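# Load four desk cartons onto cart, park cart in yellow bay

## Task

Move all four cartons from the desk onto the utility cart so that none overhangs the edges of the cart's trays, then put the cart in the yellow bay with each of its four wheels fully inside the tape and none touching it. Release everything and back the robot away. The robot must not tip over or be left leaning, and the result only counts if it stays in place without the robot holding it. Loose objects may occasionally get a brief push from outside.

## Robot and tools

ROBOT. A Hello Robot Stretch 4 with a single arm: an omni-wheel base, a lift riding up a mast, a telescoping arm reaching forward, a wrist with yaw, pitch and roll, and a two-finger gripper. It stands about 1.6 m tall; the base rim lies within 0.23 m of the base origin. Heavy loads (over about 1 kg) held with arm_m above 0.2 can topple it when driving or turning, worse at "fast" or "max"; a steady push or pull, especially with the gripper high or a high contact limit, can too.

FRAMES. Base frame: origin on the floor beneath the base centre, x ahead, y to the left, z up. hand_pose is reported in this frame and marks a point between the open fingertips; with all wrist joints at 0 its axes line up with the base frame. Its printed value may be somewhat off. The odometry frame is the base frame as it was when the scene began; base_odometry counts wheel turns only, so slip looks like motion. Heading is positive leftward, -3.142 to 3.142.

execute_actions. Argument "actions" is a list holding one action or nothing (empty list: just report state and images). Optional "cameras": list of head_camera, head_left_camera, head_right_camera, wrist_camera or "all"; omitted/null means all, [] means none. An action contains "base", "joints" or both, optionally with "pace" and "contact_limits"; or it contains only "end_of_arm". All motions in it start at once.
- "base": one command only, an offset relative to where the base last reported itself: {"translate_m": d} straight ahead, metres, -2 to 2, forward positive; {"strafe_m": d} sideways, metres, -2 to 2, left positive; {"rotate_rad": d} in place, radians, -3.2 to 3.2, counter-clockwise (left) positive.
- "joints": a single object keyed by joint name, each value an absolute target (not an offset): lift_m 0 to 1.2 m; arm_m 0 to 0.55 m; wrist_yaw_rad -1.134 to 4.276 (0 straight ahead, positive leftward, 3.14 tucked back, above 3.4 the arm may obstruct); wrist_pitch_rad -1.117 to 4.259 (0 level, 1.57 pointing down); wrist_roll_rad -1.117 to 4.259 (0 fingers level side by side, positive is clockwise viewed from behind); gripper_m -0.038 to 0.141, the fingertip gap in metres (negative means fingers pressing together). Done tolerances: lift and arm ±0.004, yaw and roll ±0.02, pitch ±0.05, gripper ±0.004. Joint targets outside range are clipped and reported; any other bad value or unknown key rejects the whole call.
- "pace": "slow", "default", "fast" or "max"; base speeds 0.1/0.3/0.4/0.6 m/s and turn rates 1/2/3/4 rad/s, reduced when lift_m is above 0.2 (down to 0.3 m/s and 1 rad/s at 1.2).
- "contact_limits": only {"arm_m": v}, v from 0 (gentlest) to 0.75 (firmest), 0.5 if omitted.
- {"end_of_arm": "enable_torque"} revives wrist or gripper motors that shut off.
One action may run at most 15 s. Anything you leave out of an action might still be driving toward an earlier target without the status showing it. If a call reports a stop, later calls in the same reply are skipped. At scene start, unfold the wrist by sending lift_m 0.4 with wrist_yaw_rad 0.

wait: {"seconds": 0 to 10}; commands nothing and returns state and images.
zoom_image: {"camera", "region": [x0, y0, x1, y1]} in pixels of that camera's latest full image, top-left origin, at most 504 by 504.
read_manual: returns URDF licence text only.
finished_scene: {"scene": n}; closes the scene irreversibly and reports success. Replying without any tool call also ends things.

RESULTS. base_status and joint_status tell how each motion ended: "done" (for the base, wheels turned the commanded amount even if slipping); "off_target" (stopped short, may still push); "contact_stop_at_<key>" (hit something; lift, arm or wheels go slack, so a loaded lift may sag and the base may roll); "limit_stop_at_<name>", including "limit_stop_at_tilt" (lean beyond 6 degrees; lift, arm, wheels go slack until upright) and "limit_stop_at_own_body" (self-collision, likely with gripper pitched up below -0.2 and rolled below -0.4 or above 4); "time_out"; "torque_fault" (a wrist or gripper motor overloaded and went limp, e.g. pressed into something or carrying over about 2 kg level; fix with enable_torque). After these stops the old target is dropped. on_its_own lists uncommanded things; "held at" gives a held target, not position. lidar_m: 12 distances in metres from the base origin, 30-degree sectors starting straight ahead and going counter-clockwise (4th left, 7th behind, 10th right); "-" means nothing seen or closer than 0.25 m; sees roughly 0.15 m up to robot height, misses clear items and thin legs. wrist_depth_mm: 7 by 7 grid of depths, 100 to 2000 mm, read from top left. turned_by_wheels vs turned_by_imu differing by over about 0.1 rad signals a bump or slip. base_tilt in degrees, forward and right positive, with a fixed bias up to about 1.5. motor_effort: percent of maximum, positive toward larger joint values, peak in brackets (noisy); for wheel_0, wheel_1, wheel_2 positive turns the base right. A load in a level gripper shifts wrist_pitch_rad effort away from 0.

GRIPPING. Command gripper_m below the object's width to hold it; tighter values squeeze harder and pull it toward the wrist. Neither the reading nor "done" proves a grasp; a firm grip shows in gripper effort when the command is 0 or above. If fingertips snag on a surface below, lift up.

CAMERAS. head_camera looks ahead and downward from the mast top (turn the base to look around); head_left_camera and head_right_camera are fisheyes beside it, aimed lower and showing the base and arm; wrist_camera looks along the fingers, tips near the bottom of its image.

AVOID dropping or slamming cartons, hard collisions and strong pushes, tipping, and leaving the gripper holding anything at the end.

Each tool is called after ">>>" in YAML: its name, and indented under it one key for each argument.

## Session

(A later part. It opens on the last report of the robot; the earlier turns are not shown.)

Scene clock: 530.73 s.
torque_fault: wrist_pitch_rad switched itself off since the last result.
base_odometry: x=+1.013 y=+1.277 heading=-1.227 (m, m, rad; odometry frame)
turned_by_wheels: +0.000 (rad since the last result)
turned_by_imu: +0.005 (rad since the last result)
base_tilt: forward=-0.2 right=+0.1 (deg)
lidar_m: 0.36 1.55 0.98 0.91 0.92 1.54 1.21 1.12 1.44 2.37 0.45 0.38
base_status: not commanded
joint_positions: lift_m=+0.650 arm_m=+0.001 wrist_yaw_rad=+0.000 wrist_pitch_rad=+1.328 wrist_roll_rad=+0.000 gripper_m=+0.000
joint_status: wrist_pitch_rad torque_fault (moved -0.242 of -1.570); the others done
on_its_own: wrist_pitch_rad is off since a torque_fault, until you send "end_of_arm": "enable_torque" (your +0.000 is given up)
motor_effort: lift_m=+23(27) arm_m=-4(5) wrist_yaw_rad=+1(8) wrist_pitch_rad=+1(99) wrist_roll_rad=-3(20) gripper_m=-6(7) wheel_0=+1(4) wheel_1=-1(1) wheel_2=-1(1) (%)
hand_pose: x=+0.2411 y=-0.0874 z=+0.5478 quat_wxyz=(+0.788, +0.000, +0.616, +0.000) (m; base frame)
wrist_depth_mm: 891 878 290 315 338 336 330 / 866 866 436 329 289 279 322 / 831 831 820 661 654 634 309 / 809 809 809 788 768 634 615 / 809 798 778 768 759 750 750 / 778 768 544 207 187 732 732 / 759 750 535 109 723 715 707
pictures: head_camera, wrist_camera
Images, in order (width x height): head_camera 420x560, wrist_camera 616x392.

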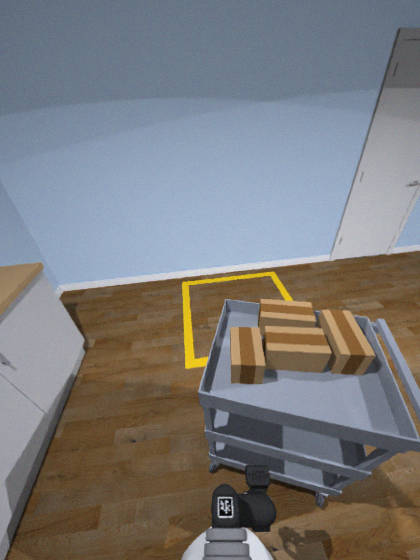

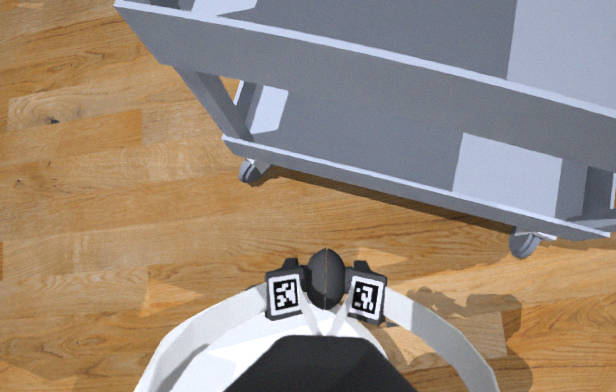

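Hit my own base. Raise, re-enable, then pitch.

>>> execute_actions:
  actions:
    - {"end_of_arm":"enable_torque"}
  cameras: []

>>> execute_actions:
  actions:
    - {"base":{"translate_m":-0.15},"joints":{"lift_m":1.1}}
  cameras: []

>>> execute_actions:
  actions:
    - {"joints":{"wrist_pitch_rad":0}}
  cameras: []

>>> execute_actions:
  actions:
    - {"joints":{"lift_m":0.65}}
  cameras: ["head_camera"]

Scene clock: 538.70 s.
base_odometry: x=+1.013 y=+1.277 heading=-1.227 (m, m, rad; odometry frame)
turned_by_wheels: +0.000 (rad since the last result)
turned_by_imu: +0.003 (rad since the last result)
base_tilt: forward=+0.1 right=+0.1 (deg)
lidar_m: 0.35 1.55 0.97 0.90 0.93 1.52 1.22 1.11 1.41 2.35 0.47 0.36
base_status: not commanded
joint_positions: lift_m=+0.650 arm_m=+0.001 wrist_yaw_rad=+0.000 wrist_pitch_rad=+1.390 wrist_roll_rad=+0.000 gripper_m=+0.000
joint_status: not commanded
end_of_arm: enable_torque: each motor that was off is on again
on_its_own: wrist_pitch_rad is held at +1.390, not at your +0.000, since a torque_fault
motor_effort: lift_m=+23(23) arm_m=-4(4) wrist_yaw_rad=+2(1) wrist_pitch_rad=+0(1) wrist_roll_rad=-3(3) gripper_m=-7(6) wheel_0=+1(1) wheel_1=-1(0) wheel_2=-1(1) (%)
hand_pose: x=+0.2234 y=-0.0874 z=+0.5440 quat_wxyz=(+0.768, +0.000, +0.641, +0.000) (m; base frame)
wrist_depth_mm: 854 831 324 287 264 315 314 / 842 820 654 654 334 290 263 / 820 809 809 647 634 621 621 / 809 798 788 778 778 750 615 / 798 788 768 778 750 750 741 / 788 778 549 208 187 741 741 / 768 750 539 108 741 723 732
pictures: none
No camera images: the call's "cameras" was empty. Leave "cameras" out to get every camera's image.

Scene clock: 541.47 s.
base_odometry: x=+0.962 y=+1.418 heading=-1.227 (m, m, rad; odometry frame)
turned_by_wheels: +0.000 (rad since the last result)
turned_by_imu: +0.001 (rad since the last result)
base_tilt: forward=-0.2 right=-0.1 (deg)
lidar_m: 0.53 1.46 0.99 0.86 0.90 1.38 1.25 0.98 1.22 2.39 0.65 0.52
base_status: done
joint_positions: lift_m=+1.100 arm_m=+0.001 wrist_yaw_rad=+0.000 wrist_pitch_rad=+1.391 wrist_roll_rad=+0.000 gripper_m=+0.000
joint_status: all done
on_its_own: wrist_pitch_rad is held at +1.390, not at your +0.000, since a torque_fault
motor_effort: lift_m=+22(22) arm_m=-4(5) wrist_yaw_rad=+1(2) wrist_pitch_rad=+0(1) wrist_roll_rad=-3(3) gripper_m=-6(7) wheel_0=-4(9) wheel_1=-2(11) wheel_2=+3(12) (%)
hand_pose: x=+0.2233 y=-0.0874 z=+0.9940 quat_wxyz=(+0.768, +0.000, +0.641, +0.000) (m; base frame)
wrist_depth_mm: 1366 1336 1308 798 788 455 415 / 1336 1308 1308 788 778 778 759 / 1281 1281 1281 1229 1098 991 1205 / 1281 1255 1255 1229 1205 1205 1205 / 1255 1229 1229 1205 1205 1229 1182 / 1205 1205 991 207 187 1182 1160 / 1205 1205 991 109 1182 1118 1138
pictures: none
No camera images: the call's "cameras" was empty. Leave "cameras" out to get every camera's image.

Scene clock: 542.83 s.
base_odometry: x=+0.962 y=+1.418 heading=-1.227 (m, m, rad; odometry frame)
turned_by_wheels: +0.000 (rad since the last result)
turned_by_imu: +0.000 (rad since the last result)
base_tilt: forward=-0.1 right=+0.0 (deg)
lidar_m: 0.51 1.52 0.96 0.89 0.92 1.35 1.25 0.97 1.24 2.41 0.62 0.52
base_status: not commanded
joint_positions: lift_m=+1.100 arm_m=+0.001 wrist_yaw_rad=+0.000 wrist_pitch_rad=+0.003 wrist_roll_rad=+0.000 gripper_m=+0.000
joint_status: all done
motor_effort: lift_m=+22(22) arm_m=-4(4) wrist_yaw_rad=+2(2) wrist_pitch_rad=-7(9) wrist_roll_rad=-3(3) gripper_m=-6(5) wheel_0=-4(3) wheel_1=-1(1) wheel_2=+3(3) (%)
hand_pose: x=+0.4601 y=-0.0874 z=+1.2771 quat_wxyz=(+1.000, +0.000, +0.001, +0.000) (m; base frame)
wrist_depth_mm: - - - - - - - / - - - - - - - / - - - - - - - / - - - - - - - / - - - - - - - / - - - 207 187 - - / - - - 109 - - -
pictures: none
No camera images: the call's "cameras" was empty. Leave "cameras" out to get every camera's image.

Scene clock: 545.63 s.
base_odometry: x=+0.962 y=+1.418 heading=-1.227 (m, m, rad; odometry frame)
turned_by_wheels: +0.000 (rad since the last result)
turned_by_imu: +0.001 (rad since the last result)
base_tilt: forward=+0.0 right=+0.0 (deg)
lidar_m: 0.51 1.49 1.00 0.87 0.90 1.36 1.25 0.97 1.22 2.38 0.61 0.53
base_status: not commanded
joint_positions: lift_m=+0.650 arm_m=+0.001 wrist_yaw_rad=+0.000 wrist_pitch_rad=+0.002 wrist_roll_rad=+0.000 gripper_m=+0.000
joint_status: all done
motor_effort: lift_m=+13(21) arm_m=-4(5) wrist_yaw_rad=+2(2) wrist_pitch_rad=-7(7) wrist_roll_rad=-2(2) gripper_m=-6(6) wheel_0=-3(4) wheel_1=-2(1) wheel_2=+3(3) (%)
hand_pose: x=+0.4601 y=-0.0874 z=+0.8279 quat_wxyz=(+1.000, +0.000, +0.001, +0.000) (m; base frame)
wrist_depth_mm: - - - - - - - / - - - - - - - / - - - - - - - / - - 343 404 404 439 433 / - - 338 310 294 276 264 / - - 338 207 187 278 267 / 1661 1661 1661 109 741 691 1756
pictures: head_camera
Images, in order (width x height): head_camera 420x560.

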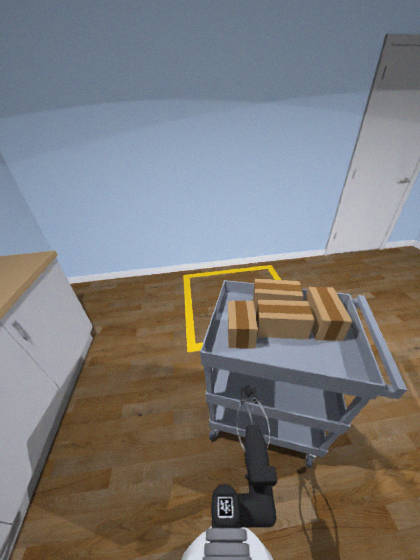

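>>> execute_actions:
  actions:
    - {"base":{"strafe_m":-0.15},"joints":{"lift_m":0.6}}
  cameras: []

>>> execute_actions:
  actions:
    - {"base":{"translate_m":0.45},"pace":"slow"}
  cameras: ["head_camera"]

Scene clock: 553.87 s.
base_odometry: x=+0.821 y=+1.367 heading=-1.227 (m, m, rad; odometry frame)
turned_by_wheels: +0.000 (rad since the last result)
turned_by_imu: +0.001 (rad since the last result)
base_tilt: forward=-0.2 right=+0.0 (deg)
lidar_m: 0.48 0.57 1.14 1.03 1.06 1.34 0.93 0.91 1.20 2.24 0.58 0.48
base_status: done
joint_positions: lift_m=+0.600 arm_m=+0.001 wrist_yaw_rad=+0.000 wrist_pitch_rad=+0.002 wrist_roll_rad=+0.000 gripper_m=+0.000
joint_status: all done
motor_effort: lift_m=+13(13) arm_m=-4(4) wrist_yaw_rad=+2(2) wrist_pitch_rad=-6(7) wrist_roll_rad=-2(3) gripper_m=-7(5) wheel_0=+1(11) wheel_1=+0(11) wheel_2=+0(3) (%)
hand_pose: x=+0.4601 y=-0.0874 z=+0.7779 quat_wxyz=(+1.000, +0.000, +0.001, +0.000) (m; base frame)
wrist_depth_mm: - - - - - - - / - - - - - - - / 347 320 298 278 259 245 413 / 343 317 293 273 257 241 229 / 368 - 768 272 259 245 233 / 382 - 768 207 187 - - / 917 1618 699 109 699 654 1618
pictures: none
No camera images: the call's "cameras" was empty. Leave "cameras" out to get every camera's image.

Scene clock: 559.67 s.
base_odometry: x=+0.973 y=+0.944 heading=-1.227 (m, m, rad; odometry frame)
turned_by_wheels: +0.000 (rad since the last result)
turned_by_imu: +0.001 (rad since the last result)
base_tilt: forward=-0.2 right=+0.0 (deg)
lidar_m: 0.46 2.03 1.18 1.09 1.10 1.84 1.39 1.42 2.13 2.20 0.39 0.40
base_status: done
joint_positions: lift_m=+0.600 arm_m=+0.000 wrist_yaw_rad=-0.001 wrist_pitch_rad=+0.002 wrist_roll_rad=+0.000 gripper_m=+0.000
joint_status: not commanded
motor_effort: lift_m=+13(13) arm_m=+2(4) wrist_yaw_rad=+3(21) wrist_pitch_rad=-6(7) wrist_roll_rad=-2(2) gripper_m=-5(8) wheel_0=+4(7) wheel_1=+4(5) wheel_2=-6(18) (%)
hand_pose: x=+0.4591 y=-0.0876 z=+0.7780 quat_wxyz=(+1.000, +0.000, +0.001, +0.000) (m; base frame)
wrist_depth_mm: 1661 1708 1756 1756 1808 1863 1863 / 1661 1756 1708 1756 1808 1863 1808 / 1661 1708 334 262 220 185 168 / 1708 413 315 257 216 186 169 / 1756 1756 1808 245 215 186 170 / 1756 1808 1756 206 186 1921 1983 / 1618 1576 1618 109 683 591 1661
pictures: head_camera
Images, in order (width x height): head_camera 420x560.

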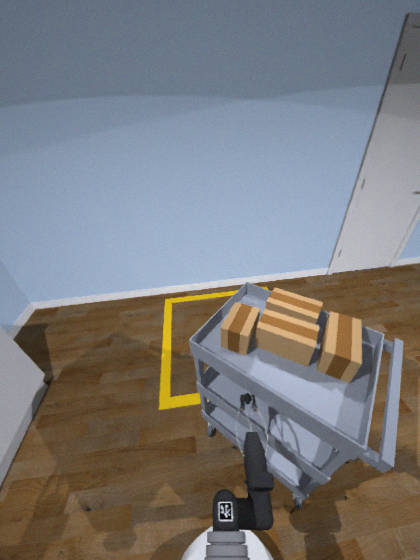

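>>> execute_actions:
  actions:
    - {"base":{"translate_m":-0.08}}
  cameras: []

>>> execute_actions:
  actions:
    - {"base":{"strafe_m":-0.25}}
  cameras: []

>>> execute_actions:
  actions:
    - {"base":{"translate_m":0.25},"pace":"slow"}
  cameras: ["head_camera"]

Scene clock: 566.80 s.
base_odometry: x=+0.946 y=+1.019 heading=-1.227 (m, m, rad; odometry frame)
turned_by_wheels: +0.000 (rad since the last result)
turned_by_imu: +0.001 (rad since the last result)
base_tilt: forward=-0.2 right=+0.0 (deg)
lidar_m: 0.53 2.13 1.20 1.08 1.10 1.76 1.30 1.35 2.07 2.20 0.49 0.46
base_status: done
joint_positions: lift_m=+0.600 arm_m=+0.000 wrist_yaw_rad=+0.000 wrist_pitch_rad=+0.002 wrist_roll_rad=+0.000 gripper_m=+0.000
joint_status: not commanded
motor_effort: lift_m=+13(13) arm_m=+1(1) wrist_yaw_rad=+2(3) wrist_pitch_rad=-7(6) wrist_roll_rad=-2(2) gripper_m=-5(5) wheel_0=-2(7) wheel_1=-2(4) wheel_2=+0(11) (%)
hand_pose: x=+0.4592 y=-0.0874 z=+0.7780 quat_wxyz=(+1.000, +0.000, +0.001, +0.000) (m; base frame)
wrist_depth_mm: 1756 1756 1863 1921 1921 1921 1921 / 1808 1808 1808 1863 1921 1921 1983 / 1756 1808 1808 357 298 255 224 / 1756 1808 415 338 287 246 222 / 1756 1808 1808 334 294 252 222 / 1808 1863 488 206 187 - - / 1661 1618 591 108 707 640 621
pictures: none
No camera images: the call's "cameras" was empty. Leave "cameras" out to get every camera's image.

Scene clock: 568.93 s.
base_odometry: x=+0.711 y=+0.935 heading=-1.227 (m, m, rad; odometry frame)
turned_by_wheels: +0.000 (rad since the last result)
turned_by_imu: +0.001 (rad since the last result)
base_tilt: forward=-0.1 right=+0.0 (deg)
lidar_m: 0.49 0.66 1.46 1.33 1.36 1.75 1.26 1.29 1.98 1.93 1.95 0.50
base_status: done
joint_positions: lift_m=+0.600 arm_m=+0.000 wrist_yaw_rad=+0.000 wrist_pitch_rad=+0.002 wrist_roll_rad=+0.000 gripper_m=+0.000
joint_status: not commanded
motor_effort: lift_m=+13(13) arm_m=+2(1) wrist_yaw_rad=+1(45) wrist_pitch_rad=-7(10) wrist_roll_rad=-2(2) gripper_m=-6(7) wheel_0=+2(16) wheel_1=+0(12) wheel_2=+0(0) (%)
hand_pose: x=+0.4592 y=-0.0874 z=+0.7779 quat_wxyz=(+1.000, +0.000, +0.001, +0.000) (m; base frame)
wrist_depth_mm: 1808 1808 1863 1921 1863 1921 - / 1863 1808 1808 1863 1983 1983 - / 1808 477 343 307 279 255 - / 433 377 334 300 273 251 235 / 1808 1921 1921 298 279 253 238 / 1921 1921 831 207 187 - - / 480 615 707 109 715 634 1618
pictures: none
No camera images: the call's "cameras" was empty. Leave "cameras" out to get every camera's image.

Scene clock: 572.70 s.
base_odometry: x=+0.795 y=+0.700 heading=-1.227 (m, m, rad; odometry frame)
turned_by_wheels: +0.000 (rad since the last result)
turned_by_imu: +0.001 (rad since the last result)
base_tilt: forward=+0.0 right=+0.1 (deg)
lidar_m: 0.43 0.54 1.47 1.38 1.38 2.02 1.50 1.57 2.13 1.92 0.53 0.44
base_status: done
joint_positions: lift_m=+0.600 arm_m=+0.000 wrist_yaw_rad=-0.002 wrist_pitch_rad=+0.002 wrist_roll_rad=+0.000 gripper_m=+0.000
joint_status: not commanded
motor_effort: lift_m=+13(13) arm_m=+3(3) wrist_yaw_rad=+6(28) wrist_pitch_rad=-5(6) wrist_roll_rad=-2(2) gripper_m=-5(6) wheel_0=+5(8) wheel_1=+4(8) wheel_2=-7(16) (%)
hand_pose: x=+0.4588 y=-0.0879 z=+0.7780 quat_wxyz=(+1.000, +0.000, +0.001, -0.001) (m; base frame)
wrist_depth_mm: 1537 1576 1576 1618 1661 1708 1756 / 1537 1576 1618 1708 1661 1708 1808 / 334 300 265 241 224 206 195 / 324 293 264 241 223 206 195 / 345 1661 273 237 223 208 196 / 355 1661 732 206 187 1808 1863 / 364 1576 661 109 661 615 603
pictures: head_camera
Images, in order (width x height): head_camera 420x560.

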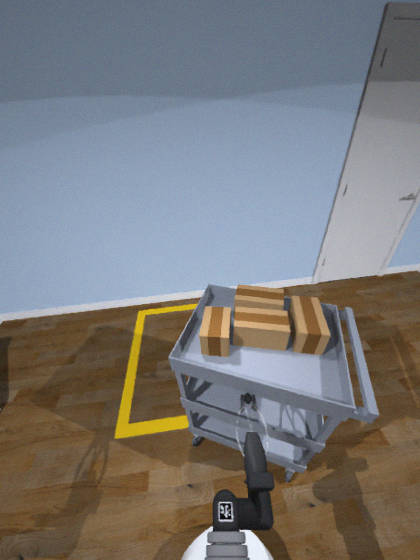

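>>> execute_actions:
  actions:
    - {"base":{"translate_m":-0.1}}
  cameras: []

>>> execute_actions:
  actions:
    - {"base":{"strafe_m":-0.15}}
  cameras: []

>>> execute_actions:
  actions:
    - {"base":{"translate_m":0.2},"pace":"slow"}
  cameras: ["head_camera"]

Scene clock: 580.63 s.
base_odometry: x=+0.761 y=+0.794 heading=-1.227 (m, m, rad; odometry frame)
turned_by_wheels: +0.000 (rad since the last result)
turned_by_imu: +0.002 (rad since the last result)
base_tilt: forward=-0.2 right=+0.0 (deg)
lidar_m: 0.54 0.65 1.47 1.33 1.38 1.91 1.41 1.44 2.21 1.92 1.98 0.55
base_status: done
joint_positions: lift_m=+0.600 arm_m=+0.000 wrist_yaw_rad=+0.000 wrist_pitch_rad=+0.002 wrist_roll_rad=+0.000 gripper_m=+0.000
joint_status: not commanded
motor_effort: lift_m=+13(13) arm_m=+2(2) wrist_yaw_rad=+2(6) wrist_pitch_rad=-5(5) wrist_roll_rad=-2(2) gripper_m=-8(6) wheel_0=-2(5) wheel_1=-3(3) wheel_2=+2(12) (%)
hand_pose: x=+0.4589 y=-0.0875 z=+0.7780 quat_wxyz=(+1.000, +0.000, +0.001, +0.000) (m; base frame)
wrist_depth_mm: 1618 1708 1708 1756 1808 1808 1863 / 1661 1708 1708 1808 1756 1863 1863 / 1708 1756 473 349 322 297 449 / 1708 415 375 343 317 293 277 / 1661 1756 1863 343 1808 304 640 / 1708 1756 788 207 187 1921 1983 / 1576 473 668 109 715 661 647
pictures: none
No camera images: the call's "cameras" was empty. Leave "cameras" out to get every camera's image.

Scene clock: 582.37 s.
base_odometry: x=+0.620 y=+0.743 heading=-1.227 (m, m, rad; odometry frame)
turned_by_wheels: +0.000 (rad since the last result)
turned_by_imu: +0.000 (rad since the last result)
base_tilt: forward=-0.1 right=+0.0 (deg)
lidar_m: 0.52 0.63 1.67 1.50 1.53 1.88 1.39 1.41 2.16 1.79 1.80 0.50
base_status: done
joint_positions: lift_m=+0.600 arm_m=+0.000 wrist_yaw_rad=+0.000 wrist_pitch_rad=+0.002 wrist_roll_rad=+0.000 gripper_m=+0.000
joint_status: not commanded
motor_effort: lift_m=+13(13) arm_m=+2(3) wrist_yaw_rad=+2(2) wrist_pitch_rad=-5(5) wrist_roll_rad=-2(2) gripper_m=-6(8) wheel_0=+2(9) wheel_1=-2(11) wheel_2=+0(1) (%)
hand_pose: x=+0.4589 y=-0.0875 z=+0.7780 quat_wxyz=(+1.000, +0.000, +0.001, +0.000) (m; base frame)
wrist_depth_mm: 1661 1661 1756 1708 1808 1863 1863 / 1708 1661 1708 1808 1808 1863 1863 / 1708 366 327 298 276 254 1118 / 397 355 320 294 271 250 236 / 1708 1708 866 291 276 253 1983 / 1756 1808 831 207 187 647 - / 1537 647 707 109 715 253 1708
pictures: none
No camera images: the call's "cameras" was empty. Leave "cameras" out to get every camera's image.

Scene clock: 585.67 s.
base_odometry: x=+0.687 y=+0.555 heading=-1.227 (m, m, rad; odometry frame)
turned_by_wheels: +0.000 (rad since the last result)
turned_by_imu: +0.001 (rad since the last result)
base_tilt: forward=-0.2 right=+0.1 (deg)
lidar_m: 0.46 0.52 1.69 1.52 1.56 2.09 1.59 1.62 1.92 1.73 1.76 0.44
base_status: done
joint_positions: lift_m=+0.600 arm_m=-0.001 wrist_yaw_rad=-0.003 wrist_pitch_rad=+0.002 wrist_roll_rad=+0.000 gripper_m=+0.000
joint_status: not commanded
motor_effort: lift_m=+13(13) arm_m=+3(3) wrist_yaw_rad=+10(29) wrist_pitch_rad=-7(6) wrist_roll_rad=-2(2) gripper_m=-4(7) wheel_0=+2(10) wheel_1=+5(12) wheel_2=-7(16) (%)
hand_pose: x=+0.4586 y=-0.0883 z=+0.7779 quat_wxyz=(+1.000, +0.000, +0.001, -0.002) (m; base frame)
wrist_depth_mm: 1464 1537 1537 1576 1618 1618 1661 / 1499 1499 1537 1576 1576 1618 1661 / 297 274 254 239 225 213 204 / 294 273 255 239 225 213 204 / 1537 285 262 236 226 214 206 / 1576 1576 741 204 188 1708 1756 / 1537 640 699 109 668 615 1661
pictures: head_camera
Images, in order (width x height): head_camera 420x560.

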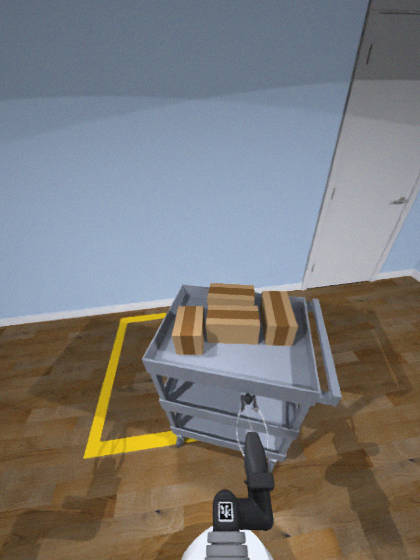

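>>> execute_actions:
  actions:
    - {"base":{"translate_m":-0.12}}
  cameras: []

>>> execute_actions:
  actions:
    - {"base":{"strafe_m":-0.75}}
  cameras: []

>>> execute_actions:
  actions:
    - {"base":{"translate_m":0.75}}
  cameras: []

>>> execute_actions:
  actions:
    - {"base":{"rotate_rad":1.53}}
  cameras: ["head_camera"]

Scene clock: 600.23 s.
base_odometry: x=+0.647 y=+0.668 heading=-1.227 (m, m, rad; odometry frame)
turned_by_wheels: +0.000 (rad since the last result)
turned_by_imu: +0.001 (rad since the last result)
base_tilt: forward=-0.2 right=+0.1 (deg)
lidar_m: 0.56 0.64 1.68 1.51 1.53 1.96 1.49 1.50 1.95 1.78 1.79 0.56
base_status: done
joint_positions: lift_m=+0.600 arm_m=-0.001 wrist_yaw_rad=+0.000 wrist_pitch_rad=+0.002 wrist_roll_rad=+0.000 gripper_m=+0.000
joint_status: not commanded
motor_effort: lift_m=+13(13) arm_m=+3(3) wrist_yaw_rad=+2(10) wrist_pitch_rad=-7(6) wrist_roll_rad=-2(2) gripper_m=-7(7) wheel_0=-2(5) wheel_1=-4(10) wheel_2=+2(11) (%)
hand_pose: x=+0.4589 y=-0.0875 z=+0.7779 quat_wxyz=(+1.000, +0.000, +0.001, +0.000) (m; base frame)
wrist_depth_mm: 1576 1576 1661 1708 1756 1808 1808 / 1576 1618 1708 1708 1756 1756 1808 / 1618 512 508 366 343 325 1808 / 445 415 387 362 340 320 306 / 1576 1661 1708 368 1808 1808 312 / 1576 1708 798 208 187 1808 332 / 488 654 699 108 723 668 322
pictures: none
No camera images: the call's "cameras" was empty. Leave "cameras" out to get every camera's image.

Scene clock: 604.07 s.
base_odometry: x=-0.059 y=+0.415 heading=-1.227 (m, m, rad; odometry frame)
turned_by_wheels: +0.000 (rad since the last result)
turned_by_imu: -0.001 (rad since the last result)
base_tilt: forward=-0.2 right=+0.1 (deg)
lidar_m: 2.03 0.65 0.80 2.27 2.31 1.52 1.47 1.70 1.11 1.02 1.03 2.21
base_status: done
joint_positions: lift_m=+0.600 arm_m=-0.001 wrist_yaw_rad=+0.000 wrist_pitch_rad=+0.002 wrist_roll_rad=+0.000 gripper_m=+0.000
joint_status: not commanded
motor_effort: lift_m=+14(14) arm_m=+3(2) wrist_yaw_rad=+2(2) wrist_pitch_rad=-6(7) wrist_roll_rad=-2(2) gripper_m=-6(5) wheel_0=+1(11) wheel_1=-2(10) wheel_2=+0(3) (%)
hand_pose: x=+0.4589 y=-0.0874 z=+0.7778 quat_wxyz=(+1.000, +0.000, +0.001, +0.000) (m; base frame)
wrist_depth_mm: 1708 1756 1756 1808 1756 1863 1921 / 1708 1661 1756 1808 1808 1863 1983 / 699 1756 1808 1808 1808 1863 1983 / 691 1756 1808 1808 1863 1921 - / 1708 1808 1808 1808 1863 1983 - / 831 1863 1808 208 187 - - / 654 1464 1661 109 1661 1499 1661
pictures: none
No camera images: the call's "cameras" was empty. Leave "cameras" out to get every camera's image.

Scene clock: 608.07 s.
base_odometry: x=+0.194 y=-0.291 heading=-1.227 (m, m, rad; odometry frame)
turned_by_wheels: +0.000 (rad since the last result)
turned_by_imu: +0.000 (rad since the last result)
base_tilt: forward=-0.2 right=+0.1 (deg)
lidar_m: 1.28 1.30 0.31 0.29 0.36 2.38 2.23 1.56 1.01 0.93 1.72 1.39
base_status: done
joint_positions: lift_m=+0.600 arm_m=-0.001 wrist_yaw_rad=+0.000 wrist_pitch_rad=+0.002 wrist_roll_rad=+0.000 gripper_m=+0.000
joint_status: not commanded
motor_effort: lift_m=+14(14) arm_m=+3(3) wrist_yaw_rad=+1(2) wrist_pitch_rad=-6(7) wrist_roll_rad=-2(2) gripper_m=-5(6) wheel_0=+2(7) wheel_1=+1(7) wheel_2=-1(12) (%)
hand_pose: x=+0.4589 y=-0.0874 z=+0.7778 quat_wxyz=(+1.000, +0.000, +0.001, +0.000) (m; base frame)
wrist_depth_mm: 991 1008 1042 1060 1060 1098 1118 / 991 1025 1025 1060 1078 1098 1138 / 1025 1042 1060 1078 1078 1118 1118 / 1042 1060 1078 1098 1098 1118 1182 / 1042 1060 1078 1118 1098 1118 1160 / 1042 1060 1078 207 187 1138 1182 / 1060 1060 1118 108 1138 1160 1205
pictures: none
No camera images: the call's "cameras" was empty. Leave "cameras" out to get every camera's image.

Scene clock: 610.20 s.
base_odometry: x=+0.194 y=-0.291 heading=+0.303 (m, m, rad; odometry frame)
turned_by_wheels: +1.530 (rad since the last result)
turned_by_imu: +1.512 (rad since the last result)
base_tilt: forward=-0.2 right=+0.1 (deg)
lidar_m: 0.46 0.47 2.44 2.19 1.71 1.05 0.93 1.69 1.45 1.25 1.25 1.47
base_status: done
joint_positions: lift_m=+0.600 arm_m=-0.001 wrist_yaw_rad=+0.000 wrist_pitch_rad=+0.002 wrist_roll_rad=+0.000 gripper_m=+0.000
joint_status: not commanded
motor_effort: lift_m=+14(14) arm_m=+3(4) wrist_yaw_rad=+1(100) wrist_pitch_rad=-6(11) wrist_roll_rad=-2(2) gripper_m=-7(13) wheel_0=-1(20) wheel_1=+2(4) wheel_2=+1(26) (%)
hand_pose: x=+0.4588 y=-0.0874 z=+0.7778 quat_wxyz=(+1.000, +0.000, +0.001, +0.000) (m; base frame)
wrist_depth_mm: - - - - - 1756 1336 / - - - - - 1808 1336 / 297 319 421 585 - 1808 1366 / 254 298 394 597 - 1756 1336 / - 314 - - - 1756 1366 / - 842 854 207 187 1808 1336 / 661 310 699 109 1618 1576 1336
pictures: head_camera
Images, in order (width x height): head_camera 420x560.

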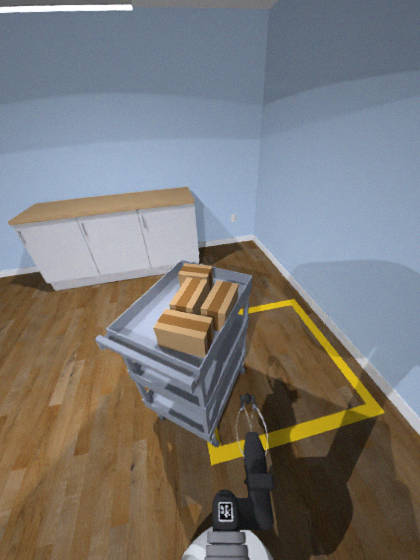

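>>> execute_actions:
  actions:
    - {"base":{"strafe_m":0.2}}
  cameras: []

>>> execute_actions:
  actions:
    - {"base":{"translate_m":0.25},"pace":"slow"}
  cameras: ["head_camera"]

Scene clock: 618.30 s.
base_odometry: x=+0.134 y=-0.100 heading=+0.303 (m, m, rad; odometry frame)
turned_by_wheels: +0.000 (rad since the last result)
turned_by_imu: +0.002 (rad since the last result)
base_tilt: forward=-0.2 right=+0.0 (deg)
lidar_m: 0.48 0.61 2.25 2.01 2.24 1.11 0.96 0.97 1.65 1.46 1.46 0.68
base_status: done
joint_positions: lift_m=+0.600 arm_m=-0.001 wrist_yaw_rad=+0.000 wrist_pitch_rad=+0.002 wrist_roll_rad=+0.000 gripper_m=+0.000
joint_status: not commanded
motor_effort: lift_m=+14(14) arm_m=+3(3) wrist_yaw_rad=+1(2) wrist_pitch_rad=-6(6) wrist_roll_rad=-2(2) gripper_m=-6(7) wheel_0=+2(11) wheel_1=+0(12) wheel_2=+0(0) (%)
hand_pose: x=+0.4588 y=-0.0874 z=+0.7778 quat_wxyz=(+1.000, +0.000, +0.001, +0.000) (m; base frame)
wrist_depth_mm: - - - - - - 1576 / - - - - - - 1576 / - 345 279 257 492 - 1576 / 508 421 357 262 407 1863 1537 / 1863 - - 304 - - 1537 / 1921 - 741 207 187 1921 1576 / 1499 640 699 109 707 1499 1537
pictures: none
No camera images: the call's "cameras" was empty. Leave "cameras" out to get every camera's image.

Scene clock: 622.07 s.
base_odometry: x=+0.372 y=-0.025 heading=+0.304 (m, m, rad; odometry frame)
turned_by_wheels: +0.000 (rad since the last result)
turned_by_imu: +0.001 (rad since the last result)
base_tilt: forward=-0.2 right=-0.1 (deg)
lidar_m: 0.41 0.51 2.63 2.02 2.32 1.37 1.22 1.24 1.59 1.40 1.40 0.60
base_status: done
joint_positions: lift_m=+0.600 arm_m=-0.001 wrist_yaw_rad=+0.001 wrist_pitch_rad=+0.002 wrist_roll_rad=+0.000 gripper_m=+0.000
joint_status: not commanded
motor_effort: lift_m=+14(14) arm_m=+3(3) wrist_yaw_rad=-2(26) wrist_pitch_rad=-6(6) wrist_roll_rad=-2(2) gripper_m=-6(7) wheel_0=+5(9) wheel_1=+4(11) wheel_2=-5(15) (%)
hand_pose: x=+0.4589 y=-0.0871 z=+0.7779 quat_wxyz=(+1.000, +0.000, +0.001, +0.001) (m; base frame)
wrist_depth_mm: - - - - - - 1464 / - - - 340 - - 1499 / 276 232 196 182 353 - 1499 / 375 319 274 183 319 1808 1537 / 1756 1756 294 216 - 1921 1537 / 1808 1863 854 204 186 1921 1499 / 1464 621 707 109 715 1537 1499
pictures: head_camera
Images, in order (width x height): head_camera 420x560.

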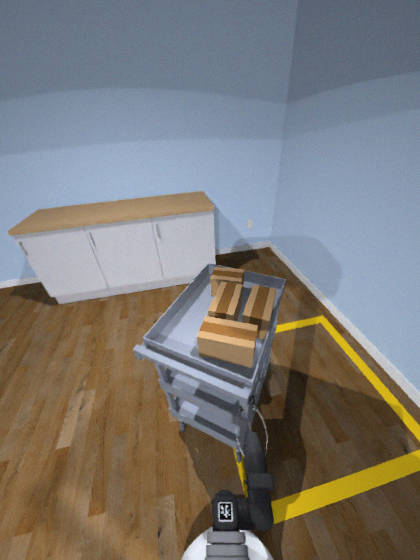

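>>> execute_actions:
  actions:
    - {"base":{"translate_m":-0.15}}
  cameras: []

>>> execute_actions:
  actions:
    - {"base":{"strafe_m":0.8}}
  cameras: []

>>> execute_actions:
  actions:
    - {"base":{"translate_m":0.85}}
  cameras: []

>>> execute_actions:
  actions:
    - {"base":{"rotate_rad":-1.53}}
  cameras: ["head_camera"]

Scene clock: 636.07 s.
base_odometry: x=+0.229 y=-0.070 heading=+0.304 (m, m, rad; odometry frame)
turned_by_wheels: +0.000 (rad since the last result)
turned_by_imu: +0.002 (rad since the last result)
base_tilt: forward=-0.3 right=+0.1 (deg)
lidar_m: 0.56 0.70 2.20 1.99 2.27 1.23 1.07 1.09 1.62 1.44 1.42 0.91
base_status: done
joint_positions: lift_m=+0.600 arm_m=-0.001 wrist_yaw_rad=+0.000 wrist_pitch_rad=+0.002 wrist_roll_rad=+0.000 gripper_m=+0.000
joint_status: not commanded
motor_effort: lift_m=+14(14) arm_m=+3(3) wrist_yaw_rad=+1(2) wrist_pitch_rad=-5(5) wrist_roll_rad=-2(2) gripper_m=-6(6) wheel_0=-2(5) wheel_1=-1(7) wheel_2=+2(12) (%)
hand_pose: x=+0.4588 y=-0.0874 z=+0.7779 quat_wxyz=(+1.000, +0.000, +0.001, +0.000) (m; base frame)
wrist_depth_mm: - - - - - - 1537 / - - - - - - 1537 / - - 392 387 634 - 1576 / 1863 530 449 389 574 - 1537 / 1863 1921 - 399 - - 1537 / 1921 1921 809 207 187 1983 1499 / 1576 597 707 108 809 1499 1537
pictures: none
No camera images: the call's "cameras" was empty. Leave "cameras" out to get every camera's image.

Scene clock: 640.07 s.
base_odometry: x=-0.010 y=+0.693 heading=+0.304 (m, m, rad; odometry frame)
turned_by_wheels: +0.000 (rad since the last result)
turned_by_imu: +0.002 (rad since the last result)
base_tilt: forward=-0.2 right=+0.1 (deg)
lidar_m: 2.06 2.05 1.34 1.20 1.50 1.79 1.23 1.23 1.49 2.22 0.92 0.87
base_status: done
joint_positions: lift_m=+0.600 arm_m=-0.001 wrist_yaw_rad=+0.000 wrist_pitch_rad=+0.002 wrist_roll_rad=+0.000 gripper_m=+0.000
joint_status: not commanded
motor_effort: lift_m=+14(15) arm_m=+3(4) wrist_yaw_rad=+2(1) wrist_pitch_rad=-6(5) wrist_roll_rad=-2(2) gripper_m=-5(7) wheel_0=-2(9) wheel_1=+1(14) wheel_2=+0(2) (%)
hand_pose: x=+0.4588 y=-0.0874 z=+0.7779 quat_wxyz=(+1.000, +0.000, +0.001, +0.000) (m; base frame)
wrist_depth_mm: - - - - - - - / - - - - - - - / - - - - - - - / - 1808 1921 1921 1983 - - / - 1808 1863 1863 - - - / - 1863 1808 207 187 - 1042 / 1618 1576 1618 109 1576 1499 1078
pictures: none
No camera images: the call's "cameras" was empty. Leave "cameras" out to get every camera's image.

Scene clock: 644.40 s.
base_odometry: x=+0.801 y=+0.947 heading=+0.304 (m, m, rad; odometry frame)
turned_by_wheels: +0.000 (rad since the last result)
turned_by_imu: +0.000 (rad since the last result)
base_tilt: forward=-0.1 right=+0.1 (deg)
lidar_m: 1.19 1.22 1.84 1.35 1.37 2.03 2.86 2.11 0.62 0.44 0.61 1.39
base_status: done
joint_positions: lift_m=+0.600 arm_m=-0.001 wrist_yaw_rad=+0.000 wrist_pitch_rad=+0.002 wrist_roll_rad=+0.000 gripper_m=+0.000
joint_status: not commanded
motor_effort: lift_m=+14(14) arm_m=+3(3) wrist_yaw_rad=+2(2) wrist_pitch_rad=-5(6) wrist_roll_rad=-2(2) gripper_m=-7(8) wheel_0=+3(7) wheel_1=+3(5) wheel_2=-1(12) (%)
hand_pose: x=+0.4588 y=-0.0874 z=+0.7779 quat_wxyz=(+1.000, +0.000, +0.001, +0.000) (m; base frame)
wrist_depth_mm: 1464 1537 1661 1618 1708 1863 1863 / 1499 1537 1618 1661 1708 1808 1921 / 946 976 1618 1661 1708 1808 1921 / 960 976 1025 1060 1098 1138 1921 / 960 1008 1042 1060 1118 1182 1983 / 960 1008 1025 207 187 1205 1921 / 976 1025 1060 109 1138 1182 1708
pictures: none
No camera images: the call's "cameras" was empty. Leave "cameras" out to get every camera's image.

Scene clock: 646.43 s.
base_odometry: x=+0.801 y=+0.947 heading=-1.226 (m, m, rad; odometry frame)
turned_by_wheels: -1.529 (rad since the last result)
turned_by_imu: -1.573 (rad since the last result)
base_tilt: forward=-0.2 right=+0.2 (deg)
lidar_m: 0.47 0.61 1.38 1.21 1.23 1.87 1.38 1.36 2.04 2.07 2.07 0.57
base_status: done
joint_positions: lift_m=+0.600 arm_m=-0.001 wrist_yaw_rad=+0.000 wrist_pitch_rad=+0.002 wrist_roll_rad=+0.000 gripper_m=+0.000
joint_status: not commanded
motor_effort: lift_m=+15(14) arm_m=+3(3) wrist_yaw_rad=+2(1) wrist_pitch_rad=-5(5) wrist_roll_rad=-2(2) gripper_m=-8(5) wheel_0=+3(9) wheel_1=+2(11) wheel_2=+2(10) (%)
hand_pose: x=+0.4588 y=-0.0874 z=+0.7779 quat_wxyz=(+1.000, +0.000, +0.001, +0.000) (m; base frame)
wrist_depth_mm: 1661 1661 1756 1808 1863 1921 - / 1661 1708 1756 1756 1921 1921 - / 554 353 298 278 370 - - / 399 338 287 252 521 - - / 1661 1756 309 268 1921 - - / 1756 917 286 207 187 - - / 676 691 661 109 668 1537 1708
pictures: head_camera
Images, in order (width x height): head_camera 420x560.

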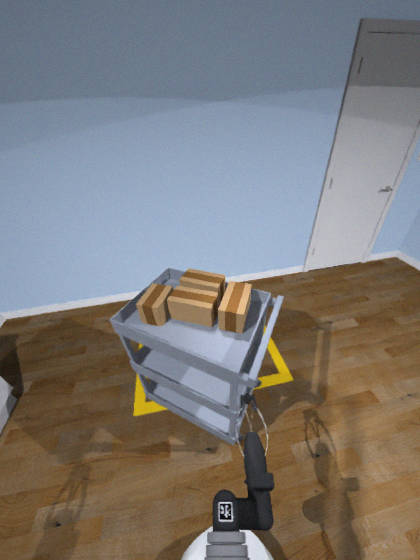

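>>> execute_actions:
  actions:
    - {"base":{"translate_m":0.25},"pace":"slow"}
  cameras: ["head_camera"]

Scene clock: 653.33 s.
base_odometry: x=+0.886 y=+0.712 heading=-1.226 (m, m, rad; odometry frame)
turned_by_wheels: +0.000 (rad since the last result)
turned_by_imu: +0.001 (rad since the last result)
base_tilt: forward=-0.1 right=+0.1 (deg)
lidar_m: 0.25 0.29 0.75 1.26 1.28 1.53 1.63 1.64 2.33 2.01 2.04 0.42
base_status: done
joint_positions: lift_m=+0.600 arm_m=-0.001 wrist_yaw_rad=-0.006 wrist_pitch_rad=+0.002 wrist_roll_rad=+0.000 gripper_m=+0.000
joint_status: not commanded
on_its_own: wrist_yaw_rad is at rest, and its effort (+18) is outside its rest range (-13 to +13)
motor_effort: lift_m=+14(14) arm_m=+3(3) wrist_yaw_rad=+18(34) wrist_pitch_rad=-6(6) wrist_roll_rad=-2(2) gripper_m=-5(4) wheel_0=+2(7) wheel_1=+4(5) wheel_2=-7(13) (%)
hand_pose: x=+0.4584 y=-0.0890 z=+0.7778 quat_wxyz=(+1.000, +0.000, +0.001, -0.003) (m; base frame)
wrist_depth_mm: - - 1537 1576 1618 1708 1756 / - - - 1576 1661 1708 1808 / - - 158 135 208 1756 1808 / 114 138 178 249 389 1708 1808 / 115 139 180 225 1708 1756 1808 / 115 139 168 206 189 1756 1863 / 119 668 591 109 1618 1537 1708
pictures: head_camera
Images, in order (width x height): head_camera 420x560.

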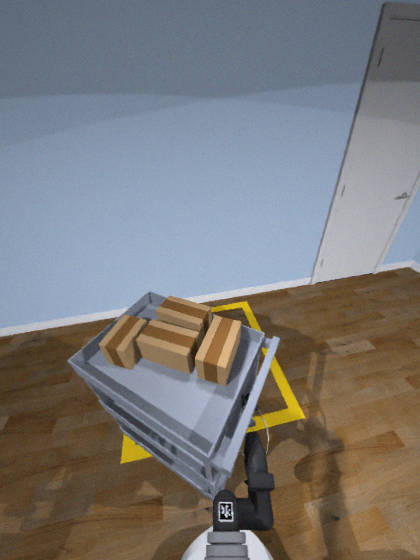

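>>> execute_actions:
  actions:
    - {"base":{"translate_m":-0.3}}
  cameras: []

>>> execute_actions:
  actions:
    - {"base":{"strafe_m":0.17}}
  cameras: []

>>> execute_actions:
  actions:
    - {"base":{"translate_m":0.12},"pace":"slow"}
  cameras: ["head_camera"]

Scene clock: 666.60 s.
base_odometry: x=+0.784 y=+0.995 heading=-1.226 (m, m, rad; odometry frame)
turned_by_wheels: +0.000 (rad since the last result)
turned_by_imu: +0.002 (rad since the last result)
base_tilt: forward=-0.2 right=-0.1 (deg)
lidar_m: 0.50 0.63 1.37 1.21 1.23 1.80 1.32 1.31 1.98 2.07 2.11 2.36
base_status: done
joint_positions: lift_m=+0.600 arm_m=-0.001 wrist_yaw_rad=+0.000 wrist_pitch_rad=+0.002 wrist_roll_rad=+0.000 gripper_m=+0.000
joint_status: not commanded
motor_effort: lift_m=+14(14) arm_m=+3(3) wrist_yaw_rad=+1(17) wrist_pitch_rad=-6(6) wrist_roll_rad=-2(2) gripper_m=-6(4) wheel_0=-2(6) wheel_1=-3(4) wheel_2=+1(11) (%)
hand_pose: x=+0.4588 y=-0.0874 z=+0.7778 quat_wxyz=(+1.000, +0.000, +0.001, +0.000) (m; base frame)
wrist_depth_mm: 1708 1808 1808 1863 1921 - - / 1708 1708 1808 1863 1983 - - / 654 407 349 549 1983 - - / 459 375 327 525 - - - / 1756 1808 1921 1921 - - - / 809 891 351 208 187 - - / 707 691 699 108 1661 1576 1661
pictures: none
No camera images: the call's "cameras" was empty. Leave "cameras" out to get every camera's image.

Scene clock: 668.43 s.
base_odometry: x=+0.944 y=+1.052 heading=-1.226 (m, m, rad; odometry frame)
turned_by_wheels: +0.000 (rad since the last result)
turned_by_imu: +0.001 (rad since the last result)
base_tilt: forward=-0.2 right=+0.1 (deg)
lidar_m: 0.56 0.77 1.14 1.03 1.06 1.88 1.34 1.36 2.04 2.25 2.26 0.56
base_status: done
joint_positions: lift_m=+0.600 arm_m=-0.001 wrist_yaw_rad=+0.000 wrist_pitch_rad=+0.002 wrist_roll_rad=+0.000 gripper_m=+0.000
joint_status: not commanded
motor_effort: lift_m=+14(14) arm_m=+3(4) wrist_yaw_rad=+1(2) wrist_pitch_rad=-6(6) wrist_roll_rad=-2(3) gripper_m=-3(6) wheel_0=-3(8) wheel_1=+0(6) wheel_2=+0(1) (%)
hand_pose: x=+0.4588 y=-0.0874 z=+0.7778 quat_wxyz=(+1.000, +0.000, +0.001, +0.000) (m; base frame)
wrist_depth_mm: 1661 1661 1808 1808 1863 1983 - / 1661 1756 1756 1863 1983 - - / 1661 640 634 387 404 - - / 654 521 424 364 327 - - / 1661 1808 1756 382 1921 - - / 1708 878 854 207 187 - - / 668 683 707 109 707 1499 1661
pictures: none
No camera images: the call's "cameras" was empty. Leave "cameras" out to get every camera's image.

Scene clock: 670.93 s.
base_odometry: x=+0.985 y=+0.939 heading=-1.226 (m, m, rad; odometry frame)
turned_by_wheels: +0.000 (rad since the last result)
turned_by_imu: +0.001 (rad since the last result)
base_tilt: forward=-0.3 right=+0.0 (deg)
lidar_m: 0.45 0.65 1.17 1.04 1.06 1.30 1.45 1.47 2.16 2.24 2.24 0.43
base_status: done
joint_positions: lift_m=+0.600 arm_m=-0.001 wrist_yaw_rad=-0.001 wrist_pitch_rad=+0.002 wrist_roll_rad=+0.000 gripper_m=+0.000
joint_status: not commanded
motor_effort: lift_m=+14(14) arm_m=+3(3) wrist_yaw_rad=+4(7) wrist_pitch_rad=-7(6) wrist_roll_rad=-2(2) gripper_m=-6(6) wheel_0=+5(4) wheel_1=+4(5) wheel_2=-4(10) (%)
hand_pose: x=+0.4588 y=-0.0877 z=+0.7778 quat_wxyz=(+1.000, +0.000, +0.001, -0.001) (m; base frame)
wrist_depth_mm: 1537 1618 1618 1756 1808 1863 1921 / 1537 1576 1576 1708 1756 1863 1921 / 544 359 298 251 227 194 1983 / 413 342 289 249 219 195 1921 / 1576 1661 891 241 225 1921 - / 1618 1661 866 206 187 1921 - / 627 676 707 109 249 1060 1661
pictures: head_camera
Images, in order (width x height): head_camera 420x560.

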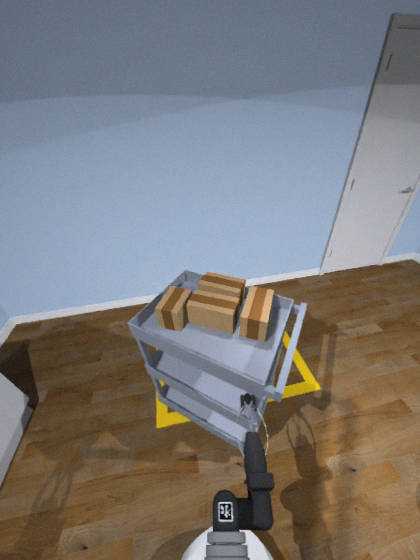

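In contact near the right end. Push further.

>>> execute_actions:
  actions:
    - {"base":{"translate_m":0.2},"pace":"slow"}
  cameras: ["head_camera"]

Scene clock: 678.63 s.
base_odometry: x=+1.052 y=+0.751 heading=-1.226 (m, m, rad; odometry frame)
turned_by_wheels: +0.000 (rad since the last result)
turned_by_imu: +0.001 (rad since the last result)
base_tilt: forward=-0.2 right=+0.1 (deg)
lidar_m: 0.45 0.48 1.24 1.09 1.10 1.36 1.70 1.66 2.43 2.19 2.18 0.45
base_status: done
joint_positions: lift_m=+0.600 arm_m=-0.001 wrist_yaw_rad=-0.003 wrist_pitch_rad=+0.002 wrist_roll_rad=+0.000 gripper_m=+0.000
joint_status: not commanded
motor_effort: lift_m=+14(15) arm_m=+3(3) wrist_yaw_rad=+11(16) wrist_pitch_rad=-6(6) wrist_roll_rad=-2(2) gripper_m=-7(6) wheel_0=+3(7) wheel_1=+4(7) wheel_2=-7(11) (%)
hand_pose: x=+0.4586 y=-0.0884 z=+0.7778 quat_wxyz=(+1.000, +0.000, +0.001, -0.002) (m; base frame)
wrist_depth_mm: 1366 1397 1499 1537 1576 1661 1661 / 1366 1430 1430 1537 1618 1618 1708 / 266 255 246 237 229 220 272 / 266 255 247 238 230 222 216 / 273 263 250 238 232 224 1756 / 1397 1430 741 204 187 232 1808 / 627 691 699 109 661 229 1708
pictures: head_camera
Images, in order (width x height): head_camera 420x560.

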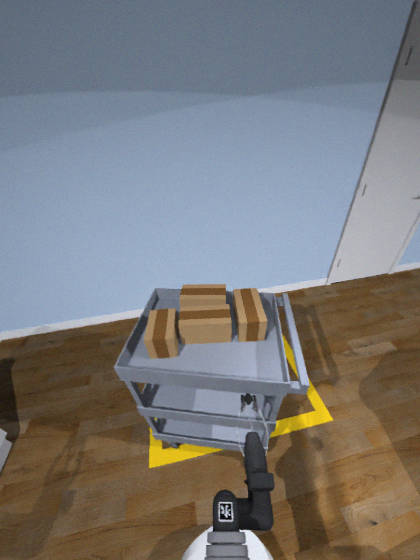

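>>> execute_actions:
  actions:
    - {"base":{"translate_m":-0.06}}
  cameras: []

>>> execute_actions:
  actions:
    - {"base":{"strafe_m":0.16}}
  cameras: []

>>> execute_actions:
  actions:
    - {"base":{"translate_m":0.15},"pace":"slow"}
  cameras: []

>>> execute_actions:
  actions:
    - {"base":{"translate_m":-0.35},"joints":{"lift_m":1.2,"wrist_pitch_rad":1.0}}
  cameras: ["head_camera","wrist_camera"]

Scene clock: 692.40 s.
base_odometry: x=+1.032 y=+0.808 heading=-1.226 (m, m, rad; odometry frame)
turned_by_wheels: +0.000 (rad since the last result)
turned_by_imu: +0.001 (rad since the last result)
base_tilt: forward=-0.1 right=+0.1 (deg)
lidar_m: 0.51 0.56 1.22 1.08 1.09 1.35 1.58 1.62 2.33 2.19 2.20 0.51
base_status: done
joint_positions: lift_m=+0.600 arm_m=-0.001 wrist_yaw_rad=+0.000 wrist_pitch_rad=+0.002 wrist_roll_rad=+0.000 gripper_m=+0.000
joint_status: not commanded
motor_effort: lift_m=+14(14) arm_m=+3(3) wrist_yaw_rad=+2(12) wrist_pitch_rad=-6(6) wrist_roll_rad=-2(2) gripper_m=-5(6) wheel_0=-4(6) wheel_1=-3(9) wheel_2=+1(11) (%)
hand_pose: x=+0.4588 y=-0.0875 z=+0.7778 quat_wxyz=(+1.000, +0.000, +0.001, +0.000) (m; base frame)
wrist_depth_mm: 1430 1499 1537 1618 1661 1708 1708 / 1430 1499 1499 1576 1661 1708 1756 / 334 324 312 298 289 364 1808 / 338 324 309 297 287 278 270 / 1499 1499 1537 300 291 289 1863 / 1499 820 788 207 187 1756 1863 / 627 691 699 109 715 304 1708
pictures: none
No camera images: the call's "cameras" was empty. Leave "cameras" out to get every camera's image.

Scene clock: 694.17 s.
base_odometry: x=+1.183 y=+0.862 heading=-1.226 (m, m, rad; odometry frame)
turned_by_wheels: +0.000 (rad since the last result)
turned_by_imu: +0.001 (rad since the last result)
base_tilt: forward=+0.0 right=+0.0 (deg)
lidar_m: 0.53 0.58 1.08 0.92 0.92 1.15 1.95 1.66 2.40 2.36 2.37 0.55
base_status: done
joint_positions: lift_m=+0.600 arm_m=-0.001 wrist_yaw_rad=+0.000 wrist_pitch_rad=+0.002 wrist_roll_rad=+0.000 gripper_m=+0.000
joint_status: not commanded
motor_effort: lift_m=+14(14) arm_m=+3(3) wrist_yaw_rad=+2(2) wrist_pitch_rad=-6(6) wrist_roll_rad=-2(2) gripper_m=-5(6) wheel_0=+0(10) wheel_1=+1(11) wheel_2=+0(1) (%)
hand_pose: x=+0.4588 y=-0.0875 z=+0.7778 quat_wxyz=(+1.000, +0.000, +0.001, +0.000) (m; base frame)
wrist_depth_mm: 1366 1430 1499 1537 1618 1618 1708 / 1397 1464 1499 1537 1618 1756 1756 / 357 347 332 320 307 296 289 / 357 343 329 319 306 294 286 / 375 1464 1576 319 1661 699 293 / 399 1537 798 208 187 1756 1808 / 394 1464 715 109 707 640 1708
pictures: none
No camera images: the call's "cameras" was empty. Leave "cameras" out to get every camera's image.

Scene clock: 696.93 s.
base_odometry: x=+1.233 y=+0.721 heading=-1.226 (m, m, rad; odometry frame)
turned_by_wheels: +0.000 (rad since the last result)
turned_by_imu: +0.001 (rad since the last result)
base_tilt: forward=-0.1 right=+0.1 (deg)
lidar_m: 0.43 0.47 1.08 0.96 0.97 1.19 1.82 1.79 2.52 2.32 0.65 0.47
base_status: done
joint_positions: lift_m=+0.600 arm_m=-0.001 wrist_yaw_rad=-0.001 wrist_pitch_rad=+0.002 wrist_roll_rad=+0.000 gripper_m=+0.000
joint_status: not commanded
motor_effort: lift_m=+15(14) arm_m=+3(3) wrist_yaw_rad=+4(22) wrist_pitch_rad=-5(7) wrist_roll_rad=-2(3) gripper_m=-7(7) wheel_0=+3(9) wheel_1=+5(9) wheel_2=-6(17) (%)
hand_pose: x=+0.4588 y=-0.0877 z=+0.7779 quat_wxyz=(+1.000, +0.000, +0.001, +0.000) (m; base frame)
wrist_depth_mm: 1255 1308 1336 1397 1499 1499 1576 / 1281 1336 1366 1464 1464 1537 1576 / 251 245 240 235 230 226 222 / 252 247 241 237 233 229 224 / 256 251 246 237 236 230 227 / 1308 1366 691 205 189 1618 1661 / 1366 1366 699 109 691 627 1618
pictures: none
No camera images: the call's "cameras" was empty. Leave "cameras" out to get every camera's image.

Scene clock: 700.20 s.
base_odometry: x=+1.115 y=+1.050 heading=-1.226 (m, m, rad; odometry frame)
turned_by_wheels: +0.000 (rad since the last result)
turned_by_imu: +0.001 (rad since the last result)
base_tilt: forward=+0.0 right=+0.0 (deg)
lidar_m: 0.78 1.96 1.00 0.89 0.89 1.09 1.74 1.47 2.11 2.39 2.41 0.83
base_status: done
joint_positions: lift_m=+1.198 arm_m=-0.001 wrist_yaw_rad=+0.000 wrist_pitch_rad=+1.001 wrist_roll_rad=+0.000 gripper_m=+0.000
joint_status: all done
joint sent to its limit — the command would take lift_m past its upper limit, so that joint was sent only as far as its limit.
motor_effort: lift_m=+22(22) arm_m=+3(3) wrist_yaw_rad=+1(4) wrist_pitch_rad=-2(3) wrist_roll_rad=-2(2) gripper_m=-6(6) wheel_0=-2(6) wheel_1=-3(9) wheel_2=+1(11) (%)
hand_pose: x=+0.3260 y=-0.0874 z=+1.1335 quat_wxyz=(+0.877, +0.000, +0.480, +0.000) (m; base frame)
wrist_depth_mm: 1756 1863 820 831 831 798 1921 / 1921 1863 798 768 750 741 1808 / 1661 1756 1160 1078 1078 1618 1661 / 1576 1576 1499 1397 1336 1499 1499 / 1464 1464 1430 1430 1430 1430 1397 / 1366 1366 1308 207 187 1281 1281 / 1281 1229 1255 108 1229 1205 1229
pictures: head_camera, wrist_camera
Images, in order (width x height): head_camera 420x560, wrist_camera 616x392.

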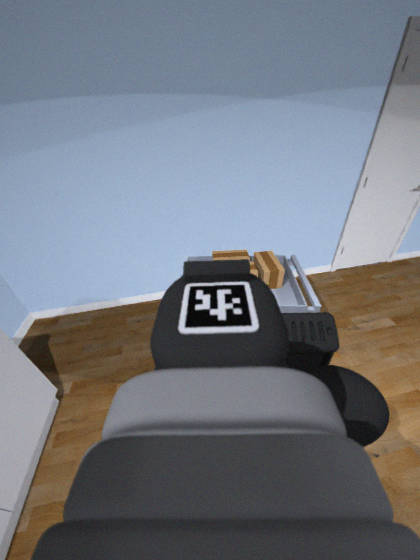

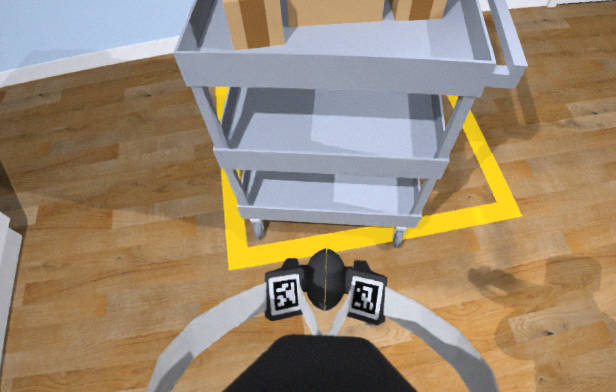

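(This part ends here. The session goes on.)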